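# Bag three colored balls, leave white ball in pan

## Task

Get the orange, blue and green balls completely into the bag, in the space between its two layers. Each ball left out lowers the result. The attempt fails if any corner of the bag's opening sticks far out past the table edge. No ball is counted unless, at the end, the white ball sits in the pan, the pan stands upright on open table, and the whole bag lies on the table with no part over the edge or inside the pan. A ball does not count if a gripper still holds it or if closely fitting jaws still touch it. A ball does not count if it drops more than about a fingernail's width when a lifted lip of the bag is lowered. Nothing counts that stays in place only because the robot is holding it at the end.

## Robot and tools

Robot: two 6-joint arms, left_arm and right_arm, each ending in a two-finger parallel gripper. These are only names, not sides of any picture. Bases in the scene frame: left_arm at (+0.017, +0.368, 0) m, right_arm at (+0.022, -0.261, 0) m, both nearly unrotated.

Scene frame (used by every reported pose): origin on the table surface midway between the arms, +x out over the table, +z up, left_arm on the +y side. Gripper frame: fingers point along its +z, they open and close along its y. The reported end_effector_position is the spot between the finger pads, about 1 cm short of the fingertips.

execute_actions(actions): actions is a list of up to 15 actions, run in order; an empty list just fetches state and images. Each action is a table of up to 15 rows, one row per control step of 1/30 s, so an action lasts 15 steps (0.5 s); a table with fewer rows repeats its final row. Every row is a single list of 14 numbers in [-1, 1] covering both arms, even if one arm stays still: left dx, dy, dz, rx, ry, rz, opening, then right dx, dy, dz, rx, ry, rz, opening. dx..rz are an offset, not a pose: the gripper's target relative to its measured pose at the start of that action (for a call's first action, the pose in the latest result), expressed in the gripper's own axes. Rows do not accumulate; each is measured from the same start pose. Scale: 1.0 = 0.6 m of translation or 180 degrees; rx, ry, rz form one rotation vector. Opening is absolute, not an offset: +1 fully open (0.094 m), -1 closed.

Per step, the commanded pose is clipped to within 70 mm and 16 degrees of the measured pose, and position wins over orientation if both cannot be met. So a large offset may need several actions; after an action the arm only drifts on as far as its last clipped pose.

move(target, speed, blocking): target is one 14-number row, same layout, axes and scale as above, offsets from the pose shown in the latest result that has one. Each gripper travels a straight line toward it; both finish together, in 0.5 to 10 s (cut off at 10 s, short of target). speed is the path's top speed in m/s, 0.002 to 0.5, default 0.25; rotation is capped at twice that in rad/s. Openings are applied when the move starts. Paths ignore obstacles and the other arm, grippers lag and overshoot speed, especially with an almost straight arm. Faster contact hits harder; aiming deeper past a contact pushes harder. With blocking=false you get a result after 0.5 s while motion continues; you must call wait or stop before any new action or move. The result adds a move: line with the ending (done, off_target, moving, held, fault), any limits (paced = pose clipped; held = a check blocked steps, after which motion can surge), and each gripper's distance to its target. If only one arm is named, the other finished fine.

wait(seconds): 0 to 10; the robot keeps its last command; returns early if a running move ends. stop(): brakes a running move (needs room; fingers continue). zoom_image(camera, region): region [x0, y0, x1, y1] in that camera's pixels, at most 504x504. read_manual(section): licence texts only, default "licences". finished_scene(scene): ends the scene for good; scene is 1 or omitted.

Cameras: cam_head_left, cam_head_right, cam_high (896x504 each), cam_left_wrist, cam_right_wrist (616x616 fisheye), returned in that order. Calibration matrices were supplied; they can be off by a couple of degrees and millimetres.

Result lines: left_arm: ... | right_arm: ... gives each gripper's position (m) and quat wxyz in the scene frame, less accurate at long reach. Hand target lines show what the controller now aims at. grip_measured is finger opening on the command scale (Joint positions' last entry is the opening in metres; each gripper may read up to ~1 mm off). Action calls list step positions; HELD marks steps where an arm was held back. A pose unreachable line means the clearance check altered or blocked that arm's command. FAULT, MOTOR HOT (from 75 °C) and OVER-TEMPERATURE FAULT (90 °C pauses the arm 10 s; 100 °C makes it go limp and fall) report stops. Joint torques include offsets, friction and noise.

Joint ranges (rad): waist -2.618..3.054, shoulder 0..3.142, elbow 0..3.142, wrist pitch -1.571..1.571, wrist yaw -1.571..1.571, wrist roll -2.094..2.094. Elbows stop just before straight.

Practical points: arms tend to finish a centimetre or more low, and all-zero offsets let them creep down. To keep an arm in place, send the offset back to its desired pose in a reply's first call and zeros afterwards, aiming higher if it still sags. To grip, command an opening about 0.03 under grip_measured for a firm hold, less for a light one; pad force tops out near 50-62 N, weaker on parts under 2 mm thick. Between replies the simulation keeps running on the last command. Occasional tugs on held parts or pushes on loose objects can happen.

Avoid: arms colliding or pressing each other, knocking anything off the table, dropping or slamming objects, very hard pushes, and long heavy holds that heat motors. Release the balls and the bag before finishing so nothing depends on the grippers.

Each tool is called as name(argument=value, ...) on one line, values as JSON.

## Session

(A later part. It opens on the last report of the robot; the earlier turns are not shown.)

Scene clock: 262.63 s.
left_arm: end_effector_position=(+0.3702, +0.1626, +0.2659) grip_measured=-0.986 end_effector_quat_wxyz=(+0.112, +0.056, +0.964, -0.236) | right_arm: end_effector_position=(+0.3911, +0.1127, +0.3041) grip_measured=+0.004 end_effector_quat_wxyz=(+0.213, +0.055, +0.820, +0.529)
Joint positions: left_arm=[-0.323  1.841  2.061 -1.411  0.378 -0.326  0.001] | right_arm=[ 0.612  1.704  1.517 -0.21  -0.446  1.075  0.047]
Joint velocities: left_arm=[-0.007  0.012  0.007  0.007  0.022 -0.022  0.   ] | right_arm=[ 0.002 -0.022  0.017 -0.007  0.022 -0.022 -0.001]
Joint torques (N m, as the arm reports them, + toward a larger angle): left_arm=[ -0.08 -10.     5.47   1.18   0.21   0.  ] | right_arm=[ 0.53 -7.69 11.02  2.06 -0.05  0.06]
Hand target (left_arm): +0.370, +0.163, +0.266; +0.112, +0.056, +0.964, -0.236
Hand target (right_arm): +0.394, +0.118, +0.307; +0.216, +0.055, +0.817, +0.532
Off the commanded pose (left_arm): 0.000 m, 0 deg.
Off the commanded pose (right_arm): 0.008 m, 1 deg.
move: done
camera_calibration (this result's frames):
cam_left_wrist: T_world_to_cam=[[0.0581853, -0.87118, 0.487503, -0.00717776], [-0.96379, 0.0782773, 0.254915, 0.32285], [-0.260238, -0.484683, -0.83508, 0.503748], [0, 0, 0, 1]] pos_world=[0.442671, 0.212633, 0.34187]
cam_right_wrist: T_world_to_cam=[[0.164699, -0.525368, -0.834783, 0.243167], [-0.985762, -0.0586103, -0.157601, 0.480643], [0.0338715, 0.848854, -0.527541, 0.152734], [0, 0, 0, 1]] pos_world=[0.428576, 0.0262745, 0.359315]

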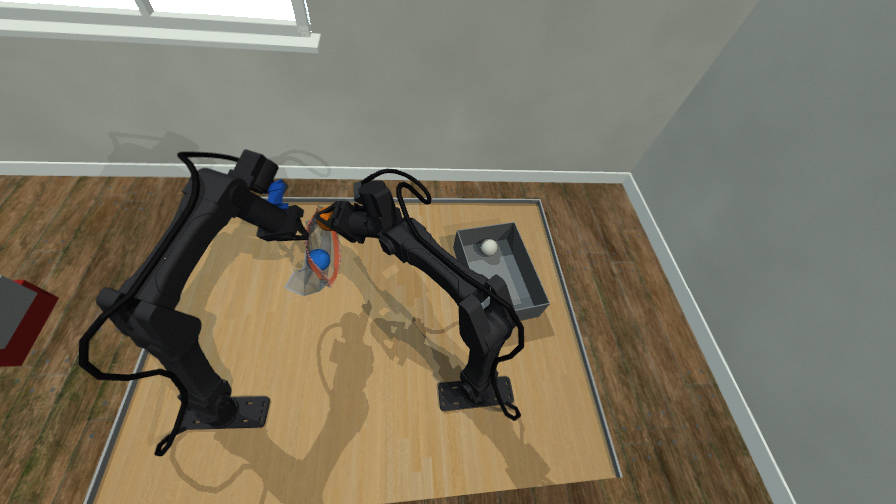

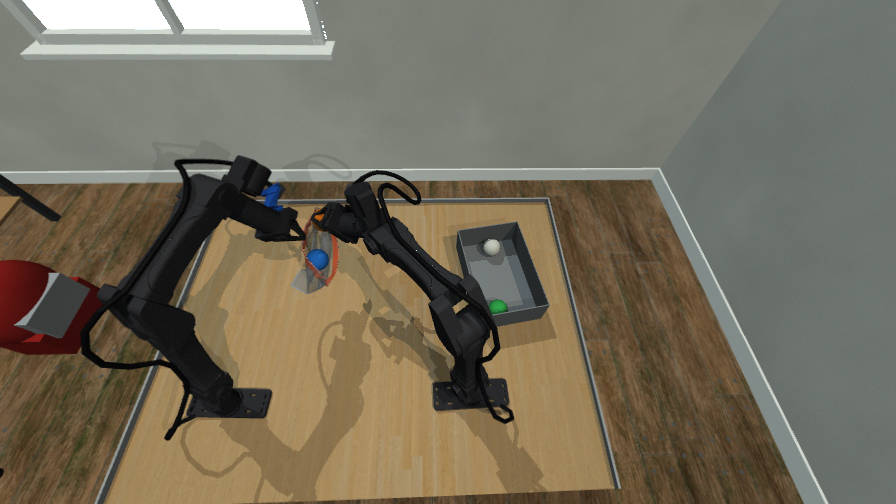

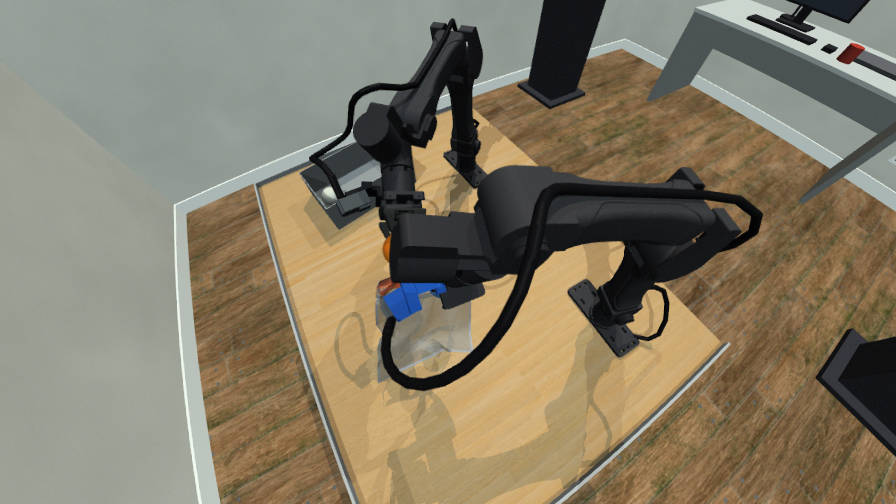

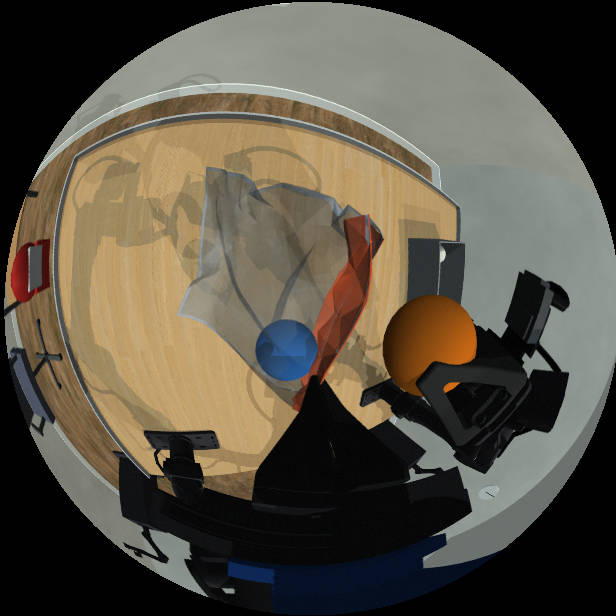

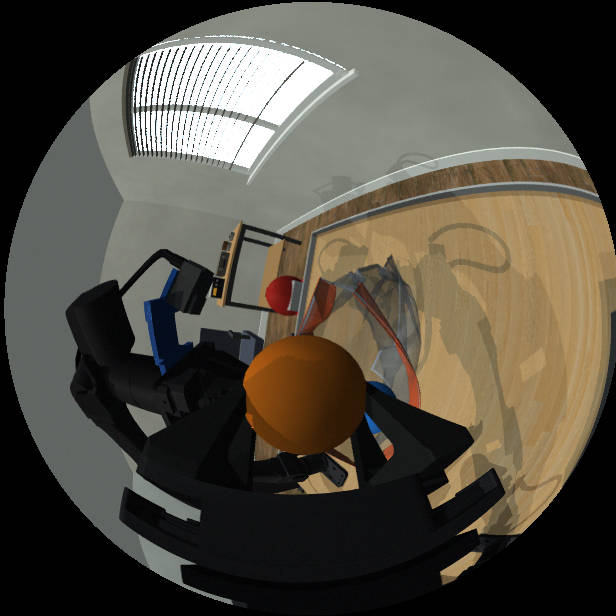

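move(target=[0,0,0,0,0,0,-1,0.008,0.005,0.015,0,0,0,0.004], speed=0.03)

move(target=[0,0,0,0,0,0,-1,0,0.015,0,0,0,0,0.55], speed=0.03)

Scene clock: 263.67 s.
left_arm: end_effector_position=(+0.3702, +0.1626, +0.2659) grip_measured=-0.986 end_effector_quat_wxyz=(+0.112, +0.056, +0.964, -0.236) | right_arm: end_effector_position=(+0.3877, +0.1177, +0.3050) grip_measured=+0.014 end_effector_quat_wxyz=(+0.214, +0.054, +0.819, +0.529)
Joint positions: left_arm=[-0.323  1.841  2.061 -1.411  0.378 -0.326  0.001] | right_arm=[ 0.629  1.704  1.518 -0.207 -0.431  1.08   0.048]
Joint velocities: left_arm=[ 0.002 -0.002 -0.027  0.007 -0.007 -0.022  0.   ] | right_arm=[-0.002  0.002  0.022  0.037 -0.066  0.007 -0.   ]
Joint torques (N m, as the arm reports them, + toward a larger angle): left_arm=[-0.03 -9.95  5.5   1.17  0.23  0.01] | right_arm=[ 0.69 -7.5  10.22  2.04 -0.04  0.07]
Hand target (left_arm): +0.370, +0.163, +0.266; +0.112, +0.056, +0.964, -0.236
Hand target (right_arm): +0.390, +0.123, +0.302; +0.213, +0.055, +0.819, +0.529
Off the commanded pose (left_arm): 0.000 m, 0 deg.
Off the commanded pose (right_arm): 0.007 m, 0 deg.
move: done
camera_calibration (this result's frames):
cam_left_wrist: T_world_to_cam=[[0.0581853, -0.87118, 0.487503, -0.00717776], [-0.96379, 0.0782773, 0.254915, 0.32285], [-0.260238, -0.484683, -0.83508, 0.503748], [0, 0, 0, 1]] pos_world=[0.442671, 0.212633, 0.34187]
cam_right_wrist: T_world_to_cam=[[0.167669, -0.525131, -0.834341, 0.245765], [-0.985205, -0.0588089, -0.160972, 0.47852], [0.035465, 0.848987, -0.527222, 0.148391], [0, 0, 0, 1]] pos_world=[0.424971, 0.0312179, 0.360315]

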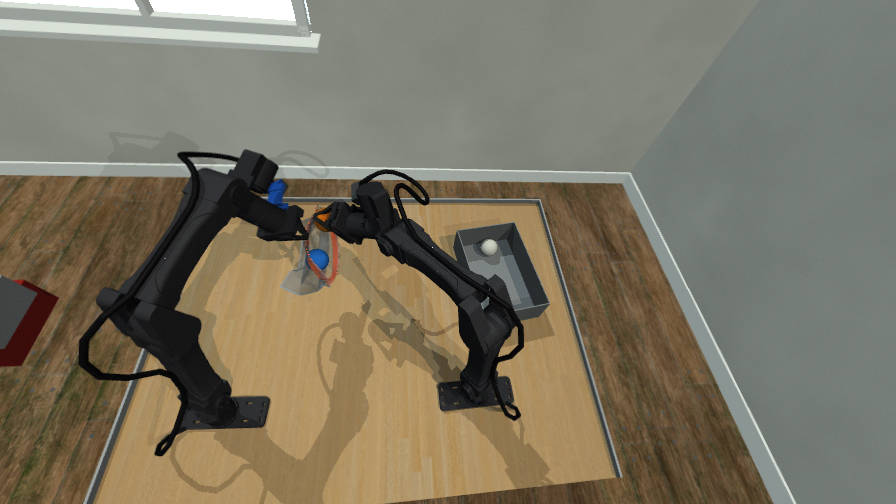

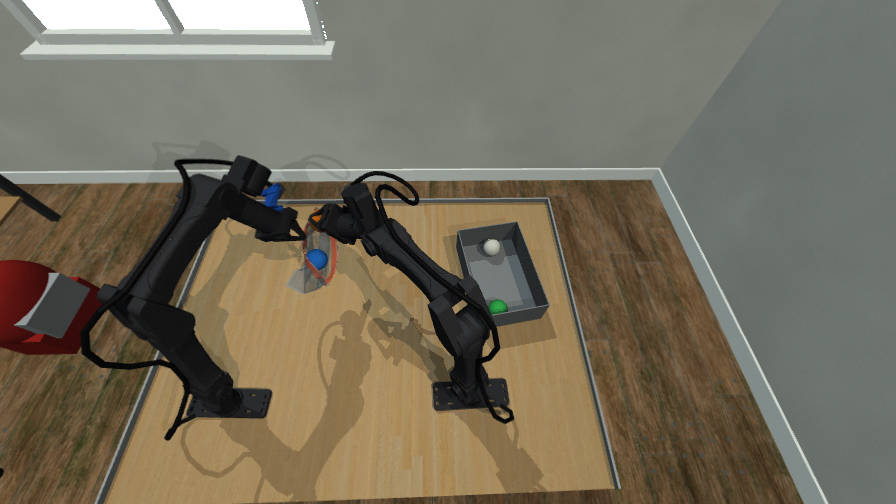

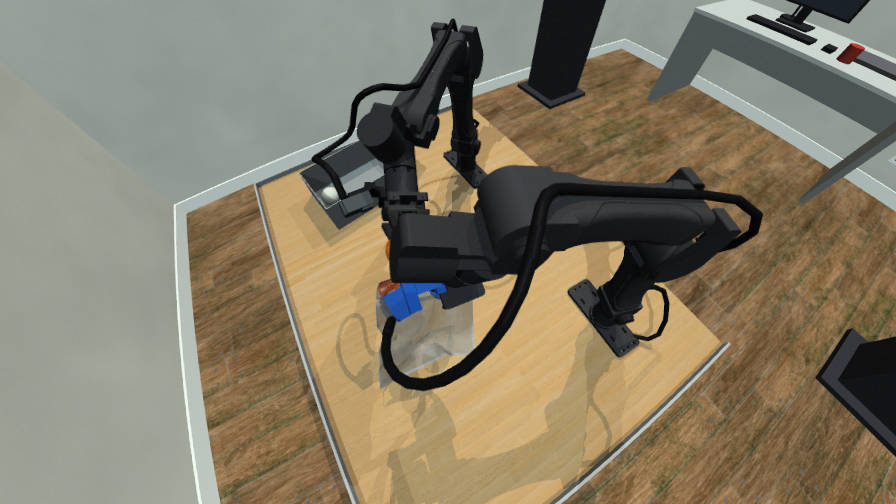

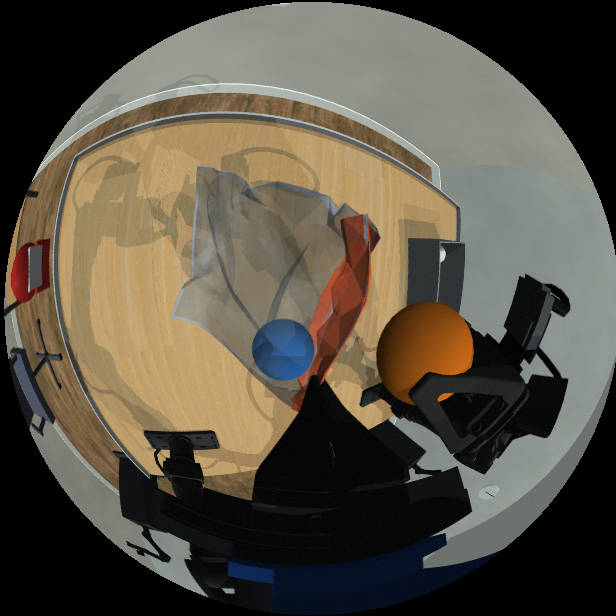

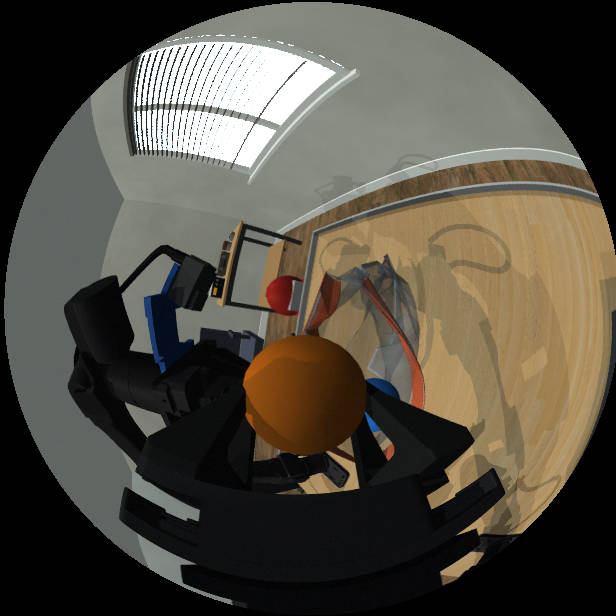

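Scene clock: 264.43 s.
left_arm: end_effector_position=(+0.3702, +0.1626, +0.2659) grip_measured=-0.986 end_effector_quat_wxyz=(+0.112, +0.056, +0.964, -0.236) | right_arm: end_effector_position=(+0.3891, +0.1180, +0.3130) grip_measured=+0.549 end_effector_quat_wxyz=(+0.220, +0.053, +0.815, +0.533)
Joint positions: left_arm=[-0.323  1.841  2.061 -1.411  0.378 -0.326  0.001] | right_arm=[ 0.629  1.704  1.537 -0.21  -0.427  1.08   0.073]
Joint velocities: left_arm=[-0.022 -0.012 -0.007  0.022  0.007  0.095  0.001] | right_arm=[-0.002 -0.002  0.007  0.007 -0.037  0.022 -0.   ]
Joint torques (N m, as the arm reports them, + toward a larger angle): left_arm=[-0.01 -9.95  5.51  1.16  0.24  0.04] | right_arm=[ 0.91 -8.52 10.85  1.81 -0.06  0.05]
Hand target (left_arm): +0.370, +0.163, +0.266; +0.112, +0.056, +0.964, -0.237
Hand target (right_arm): +0.386, +0.122, +0.313; +0.214, +0.054, +0.819, +0.530
Off the commanded pose (left_arm): 0.000 m, 0 deg.
Off the commanded pose (right_arm): 0.004 m, 1 deg.
move: done
camera_calibration (this result's frames):
cam_left_wrist: T_world_to_cam=[[0.0581853, -0.87118, 0.487503, -0.00717776], [-0.96379, 0.0782773, 0.254915, 0.32285], [-0.260238, -0.484683, -0.83508, 0.503748], [0, 0, 0, 1]] pos_world=[0.442671, 0.212633, 0.34187]
cam_right_wrist: T_world_to_cam=[[0.176634, -0.51888, -0.8364, 0.248767], [-0.983236, -0.053953, -0.174172, 0.483994], [0.0452481, 0.853143, -0.519711, 0.145646], [0, 0, 0, 1]] pos_world=[0.425349, 0.0309363, 0.368061]

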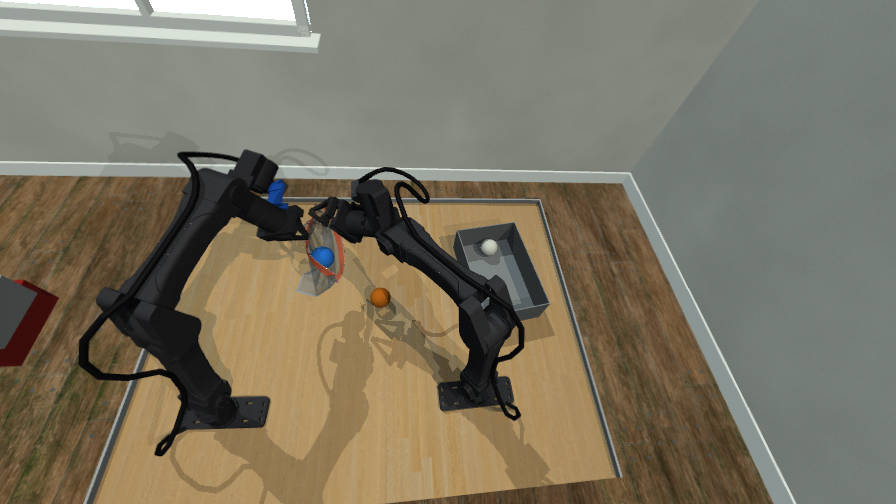

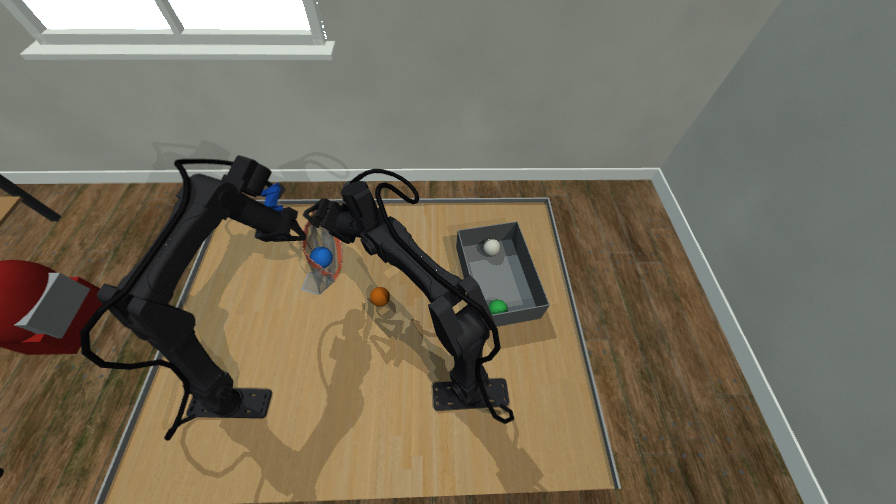

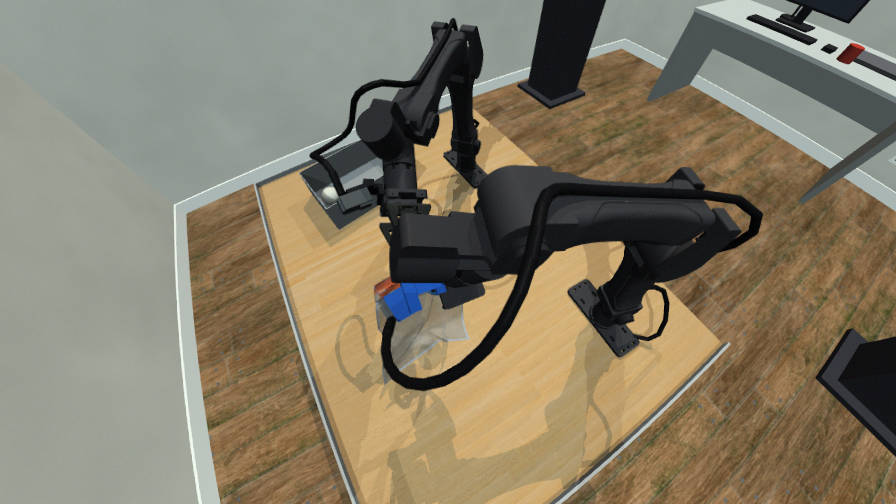

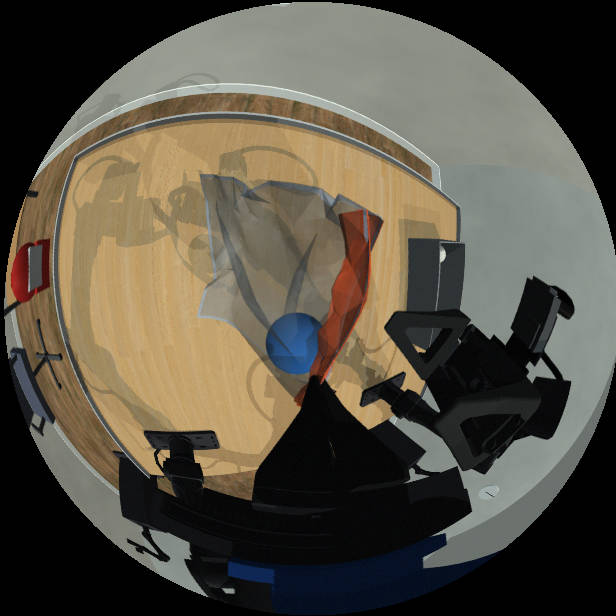

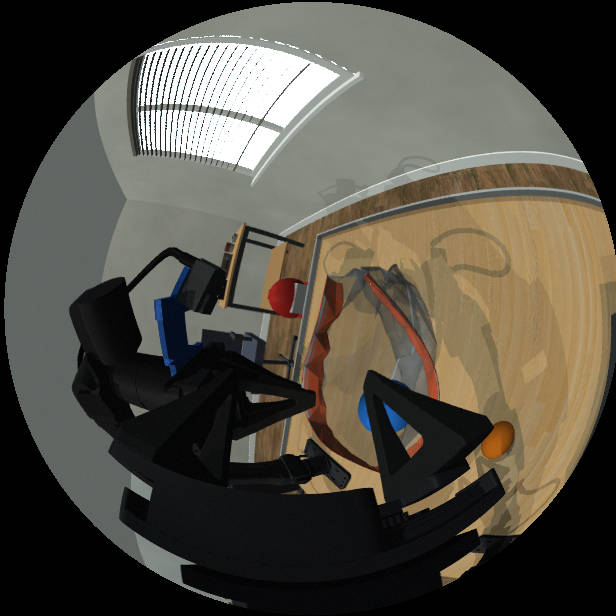

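move(target=[0,0,0,0,0,0,-1,0,0.03,-0.15,0,0,0,-1], speed=0.12)

Scene clock: 266.40 s.
left_arm: end_effector_position=(+0.3702, +0.1626, +0.2659) grip_measured=-0.986 end_effector_quat_wxyz=(+0.112, +0.056, +0.964, -0.236) | right_arm: end_effector_position=(+0.3540, +0.0553, +0.3625) grip_measured=-0.996 end_effector_quat_wxyz=(+0.224, +0.055, +0.811, +0.538)
Joint positions: left_arm=[-0.323  1.841  2.061 -1.411  0.378 -0.326  0.001] | right_arm=[ 0.537  1.482  1.497 -0.392 -0.51   1.054  0.   ]
Joint velocities: left_arm=[-0.007  0.017  0.007 -0.007 -0.051  0.051  0.   ] | right_arm=[ 0.002 -0.007  0.007  0.007  0.022 -0.037 -0.   ]
Joint torques (N m, as the arm reports them, + toward a larger angle): left_arm=[ -0.01 -10.06   5.46   1.16   0.24   0.01] | right_arm=[-0.59 -8.11  7.51  1.78 -0.2  -0.14]
Hand target (left_arm): +0.370, +0.163, +0.266; +0.112, +0.056, +0.964, -0.236
Hand target (right_arm): +0.349, +0.050, +0.359; +0.221, +0.052, +0.816, +0.532
Off the commanded pose (left_arm): 0.000 m, 0 deg.
Off the commanded pose (right_arm): 0.008 m, 1 deg.
move: done
camera_calibration (this result's frames):
cam_left_wrist: T_world_to_cam=[[0.0581853, -0.87118, 0.487503, -0.00717776], [-0.96379, 0.0782773, 0.254915, 0.32285], [-0.260238, -0.484683, -0.83508, 0.503748], [0, 0, 0, 1]] pos_world=[0.442671, 0.212633, 0.34187]
cam_right_wrist: T_world_to_cam=[[0.179062, -0.507163, -0.843043, 0.264726], [-0.982441, -0.046531, -0.180678, 0.456451], [0.0524055, 0.860593, -0.50659, 0.218747], [0, 0, 0, 1]] pos_world=[0.38957, -0.0327532, 0.416461]

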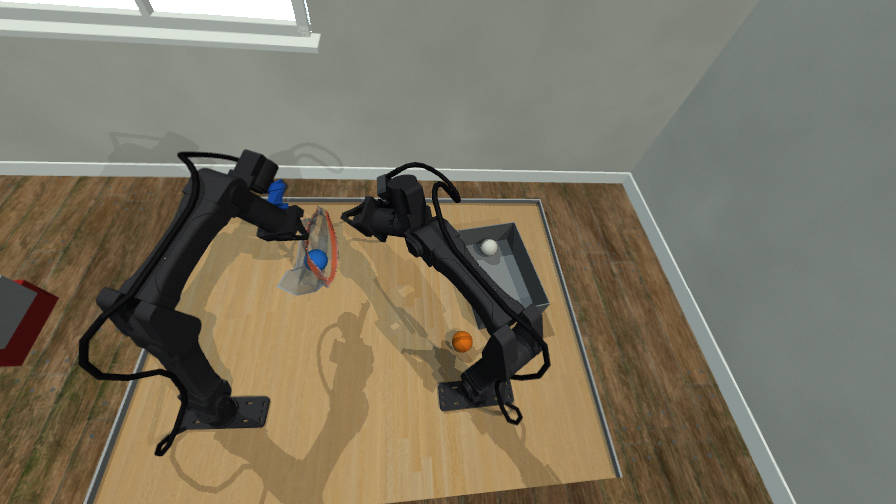

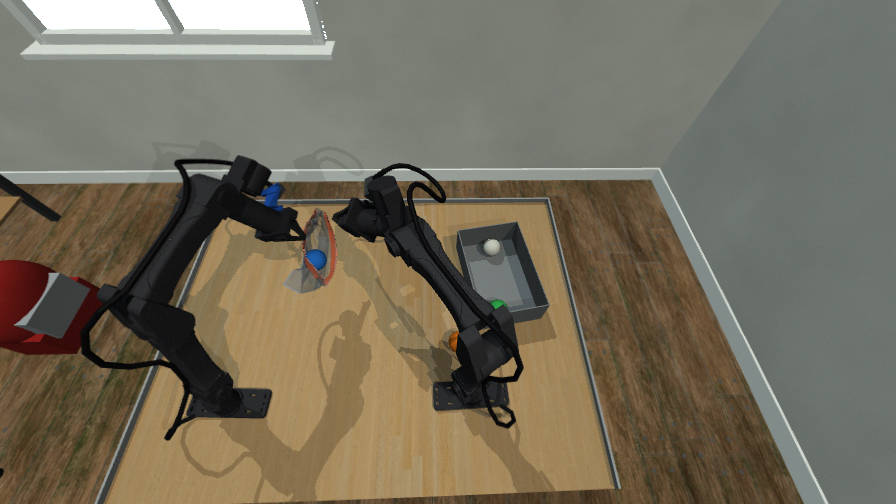

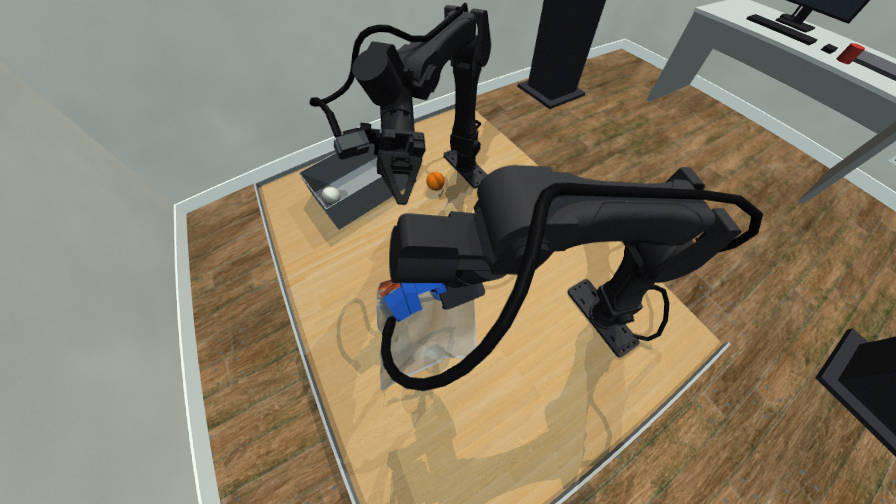

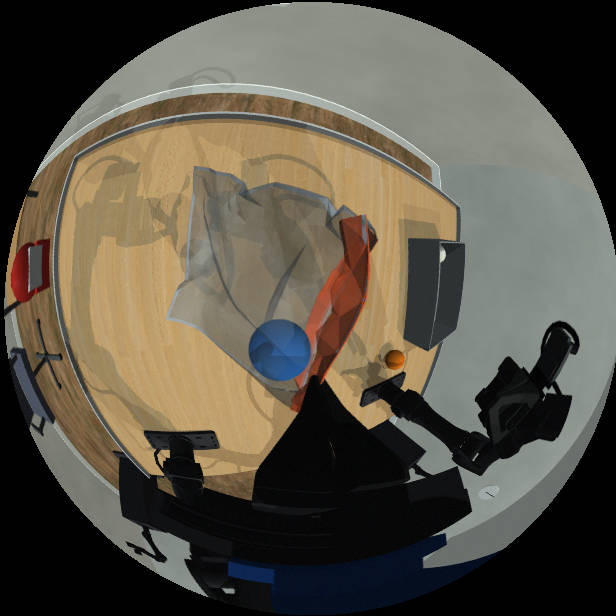

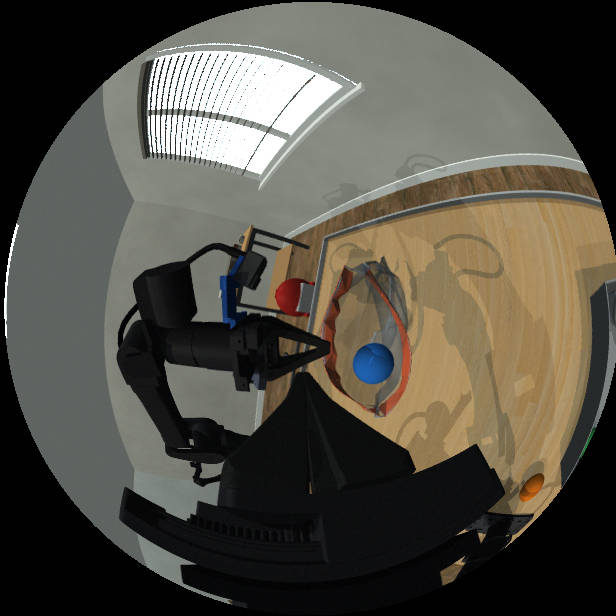

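move(target=[0,0,0,0,0,0,-1,-0.031,-0.10,0.135,0.257,0.152,-0.01,0.1], speed=0.08)

zoom_image(camera="cam_head_left", region=[240,150,440,310])

Scene clock: 274.93 s.
left_arm: end_effector_position=(+0.3702, +0.1626, +0.2659) grip_measured=-0.986 end_effector_quat_wxyz=(+0.112, +0.056, +0.964, -0.236) | right_arm: end_effector_position=(+0.4102, +0.0862, +0.2899) grip_measured=+0.099 end_effector_quat_wxyz=(+0.129, +0.038, +0.943, +0.303)
Joint positions: left_arm=[-0.323  1.841  2.061 -1.411  0.378 -0.326  0.001] | right_arm=[ 0.595  2.326  2.86  -1.496 -0.304  0.801  0.052]
Joint velocities: left_arm=[-0.022  0.002  0.007  0.051  0.051  0.037 -0.001] | right_arm=[-0.012 -0.002 -0.012 -0.007 -0.037 -0.022  0.001]
Joint torques (N m, as the arm reports them, + toward a larger angle): left_arm=[ 0.07 -9.98  5.41  1.18  0.25  0.02] | right_arm=[  0.79 -10.63   8.35   1.57  -0.11  -0.09]
Hand target (left_arm): +0.370, +0.163, +0.266; +0.112, +0.056, +0.964, -0.236
Hand target (right_arm): +0.412, +0.092, +0.287; +0.135, +0.028, +0.943, +0.302
Off the commanded pose (left_arm): 0.000 m, 0 deg.
Off the commanded pose (right_arm): 0.008 m, 22 deg; orientation clipped at the last step of the last action.
elbow stopped short (right arm): the move would have taken joint 3 (elbow) straighter than the controller allows; a more bent joint 3 avoids this.
move: off_target (right_arm); limits=paced
camera_calibration (this result's frames):
cam_left_wrist: T_world_to_cam=[[0.0581853, -0.87118, 0.487503, -0.00717776], [-0.96379, 0.0782773, 0.254915, 0.32285], [-0.260238, -0.484683, -0.83508, 0.503748], [0, 0, 0, 1]] pos_world=[0.442671, 0.212633, 0.34187]
cam_right_wrist: T_world_to_cam=[[0.0523911, -0.866864, -0.495784, 0.191456], [-0.989916, -0.110512, 0.0886186, 0.430484], [-0.13161, 0.486142, -0.863913, 0.363769], [0, 0, 0, 1]] pos_world=[0.463988, 0.0366969, 0.371037]

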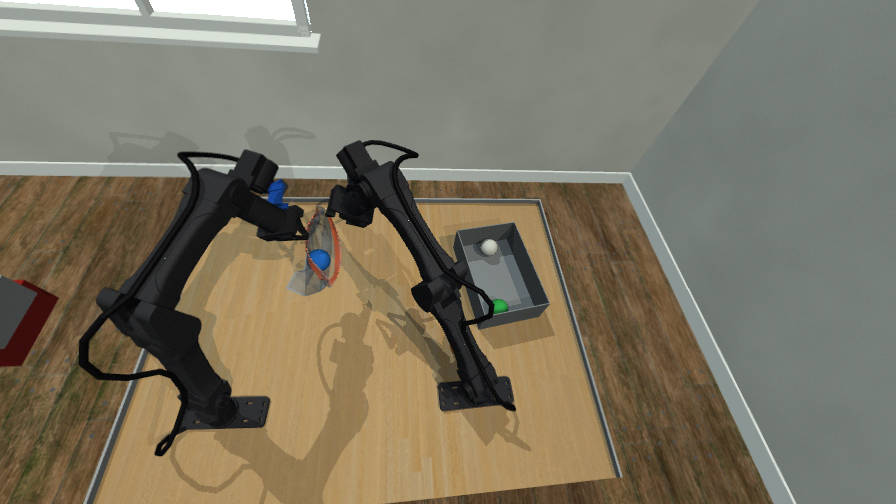

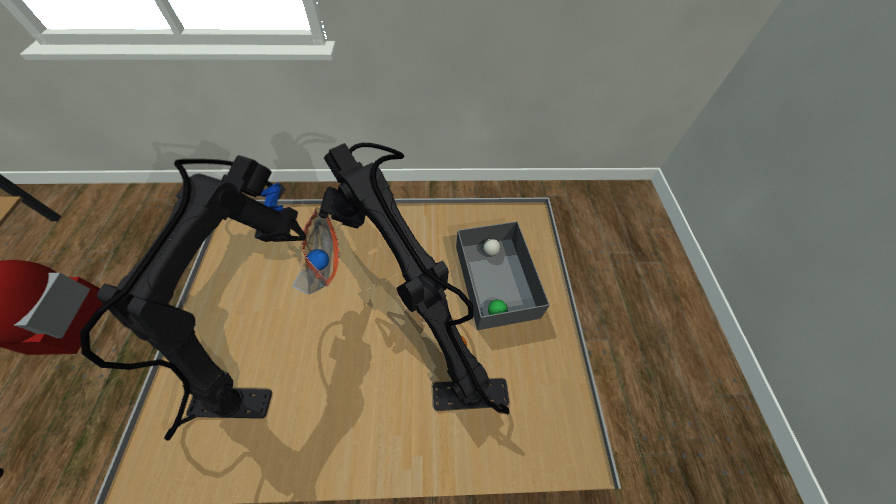

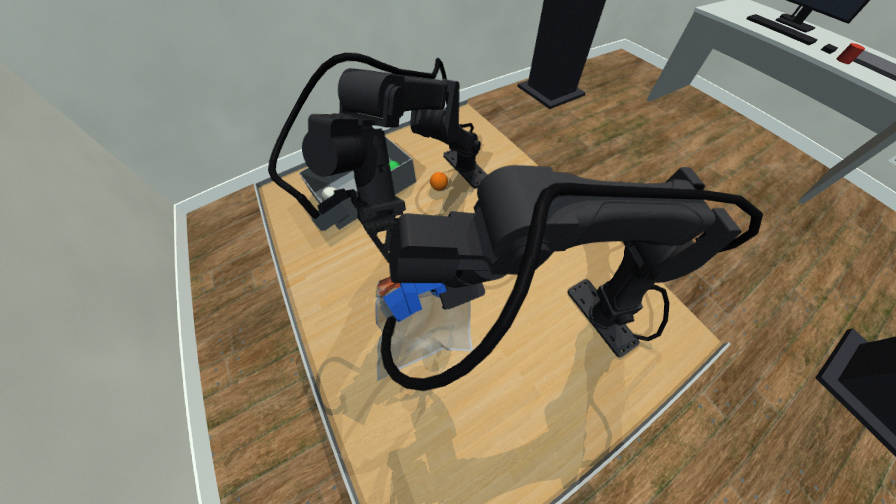

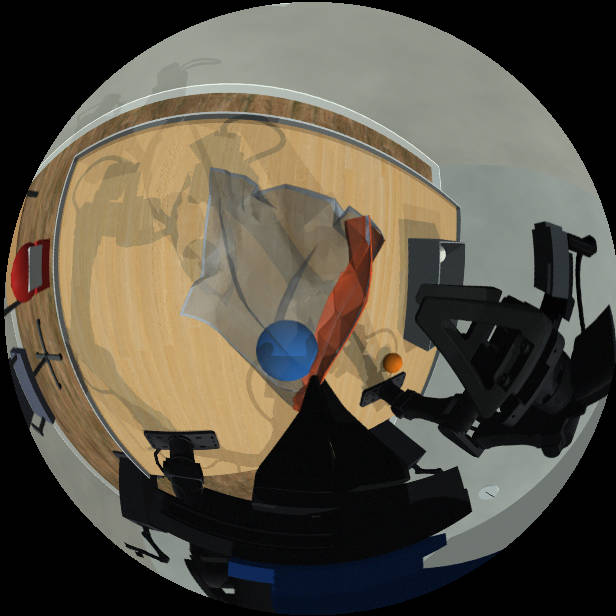

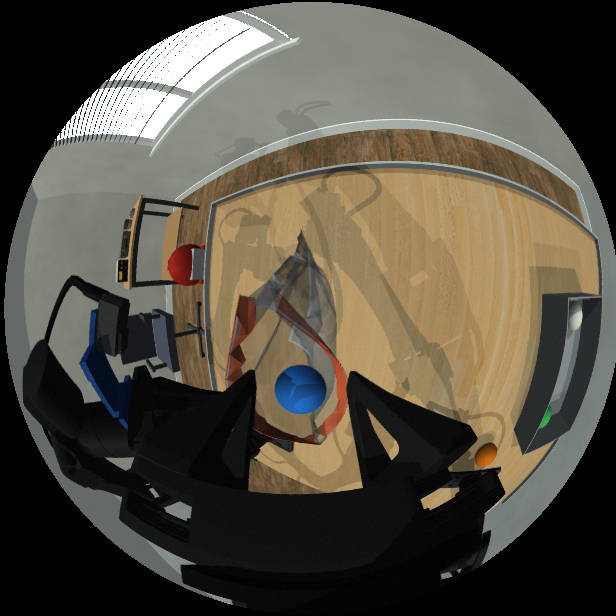

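Region (240, 150, 440, 310) of cam_head_left's 896x504 image, scaled by 2.520, with more detail than that image has; it fills the top 403 rows of this view, and the rest is white.

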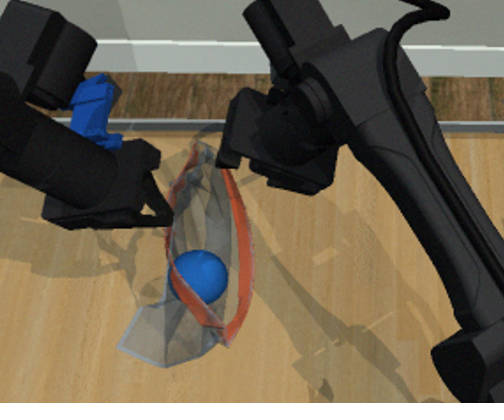

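move(target=[0,0,0,0,0,0,-1,0.015,-0.035,0.08,0,0,0,0.2], speed=0.04)

zoom_image(camera="cam_head_left", region=[240,150,440,310])

Scene clock: 277.40 s.
left_arm: end_effector_position=(+0.3702, +0.1626, +0.2659) grip_measured=-0.986 end_effector_quat_wxyz=(+0.112, +0.056, +0.964, -0.236) | right_arm: end_effector_position=(+0.4196, +0.0969, +0.2302) grip_measured=+0.199 end_effector_quat_wxyz=(+0.123, +0.039, +0.946, +0.298)
Joint positions: left_arm=[-0.323  1.841  2.061 -1.411  0.378 -0.326  0.001] | right_arm=[ 0.601  2.142  2.262 -1.099 -0.301  0.807  0.056]
Joint velocities: left_arm=[-0.002 -0.002 -0.007 -0.007  0.022 -0.007  0.001] | right_arm=[-0.012 -0.022 -0.002 -0.007  0.007  0.007 -0.002]
Joint torques (N m, as the arm reports them, + toward a larger angle): left_arm=[-0.02 -9.94  5.5   1.17  0.25  0.02] | right_arm=[  0.75 -14.07   6.79   1.55  -0.09   0.07]
Hand target (left_arm): +0.370, +0.163, +0.266; +0.112, +0.056, +0.964, -0.236
Hand target (right_arm): +0.415, +0.098, +0.239; +0.129, +0.038, +0.943, +0.303
Off the commanded pose (left_arm): 0.000 m, 0 deg.
Off the commanded pose (right_arm): 0.009 m, 1 deg.
move: done
camera_calibration (this result's frames):
cam_left_wrist: T_world_to_cam=[[0.0581853, -0.87118, 0.487503, -0.00717776], [-0.96379, 0.0782773, 0.254915, 0.32285], [-0.260238, -0.484683, -0.83508, 0.503748], [0, 0, 0, 1]] pos_world=[0.442671, 0.212633, 0.34187]
cam_right_wrist: T_world_to_cam=[[0.0460939, -0.871767, -0.487747, 0.171882], [-0.98842, -0.110467, 0.104033, 0.442069], [-0.144572, 0.477304, -0.866764, 0.315232], [0, 0, 0, 1]] pos_world=[0.474601, 0.0482139, 0.311077]

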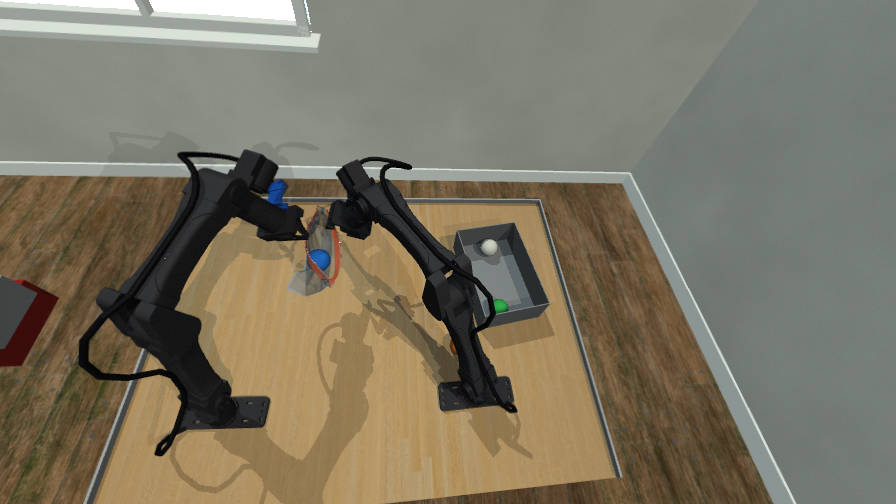

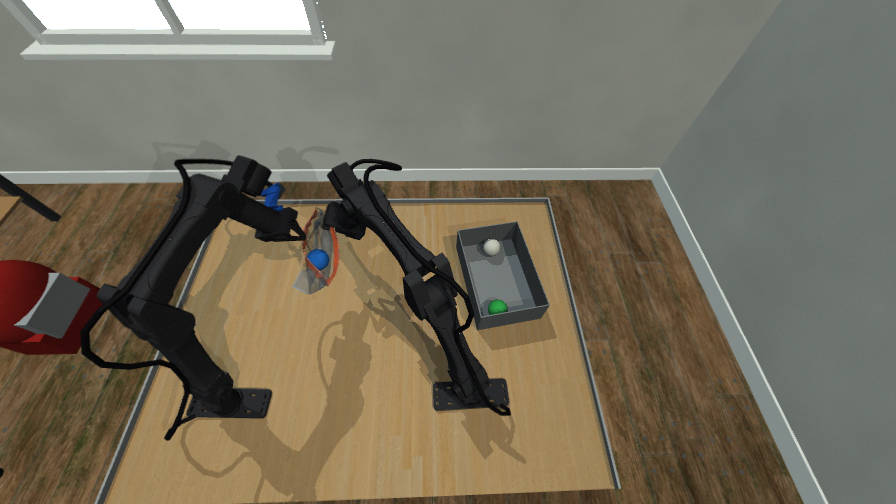

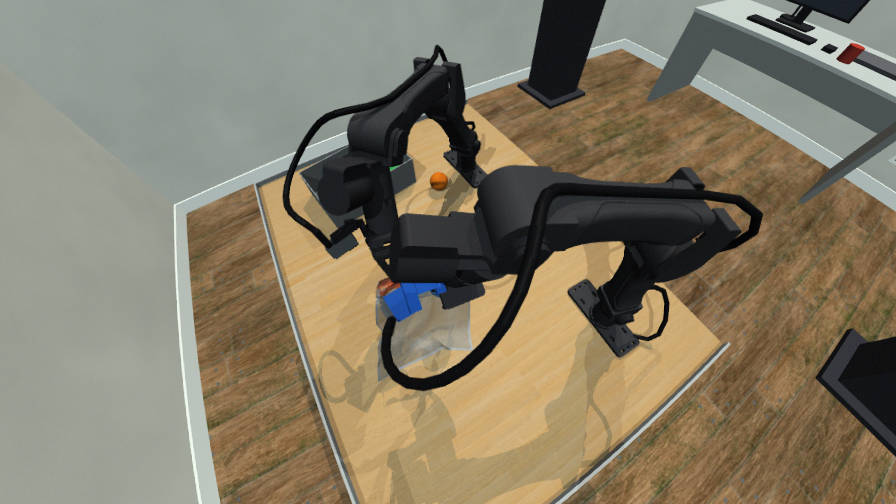

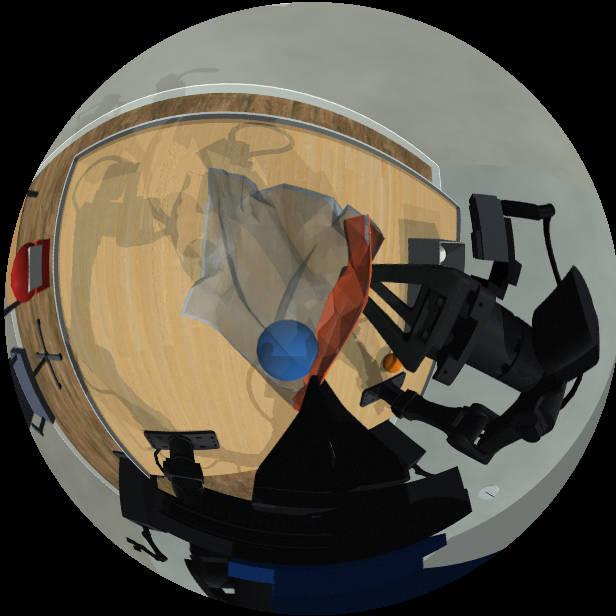

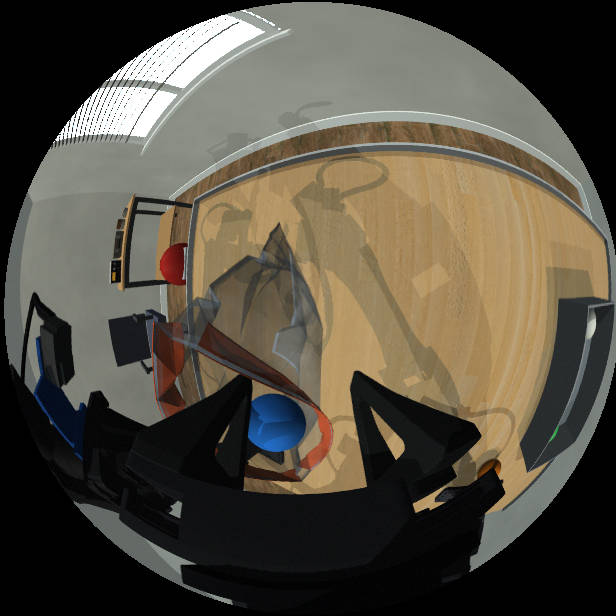

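Region (240, 150, 440, 310) of cam_head_left's 896x504 image, scaled by 2.520, with more detail than that image has; it fills the top 403 rows of this view, and the rest is white.

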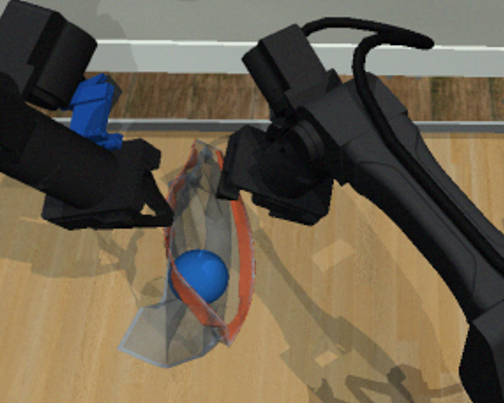

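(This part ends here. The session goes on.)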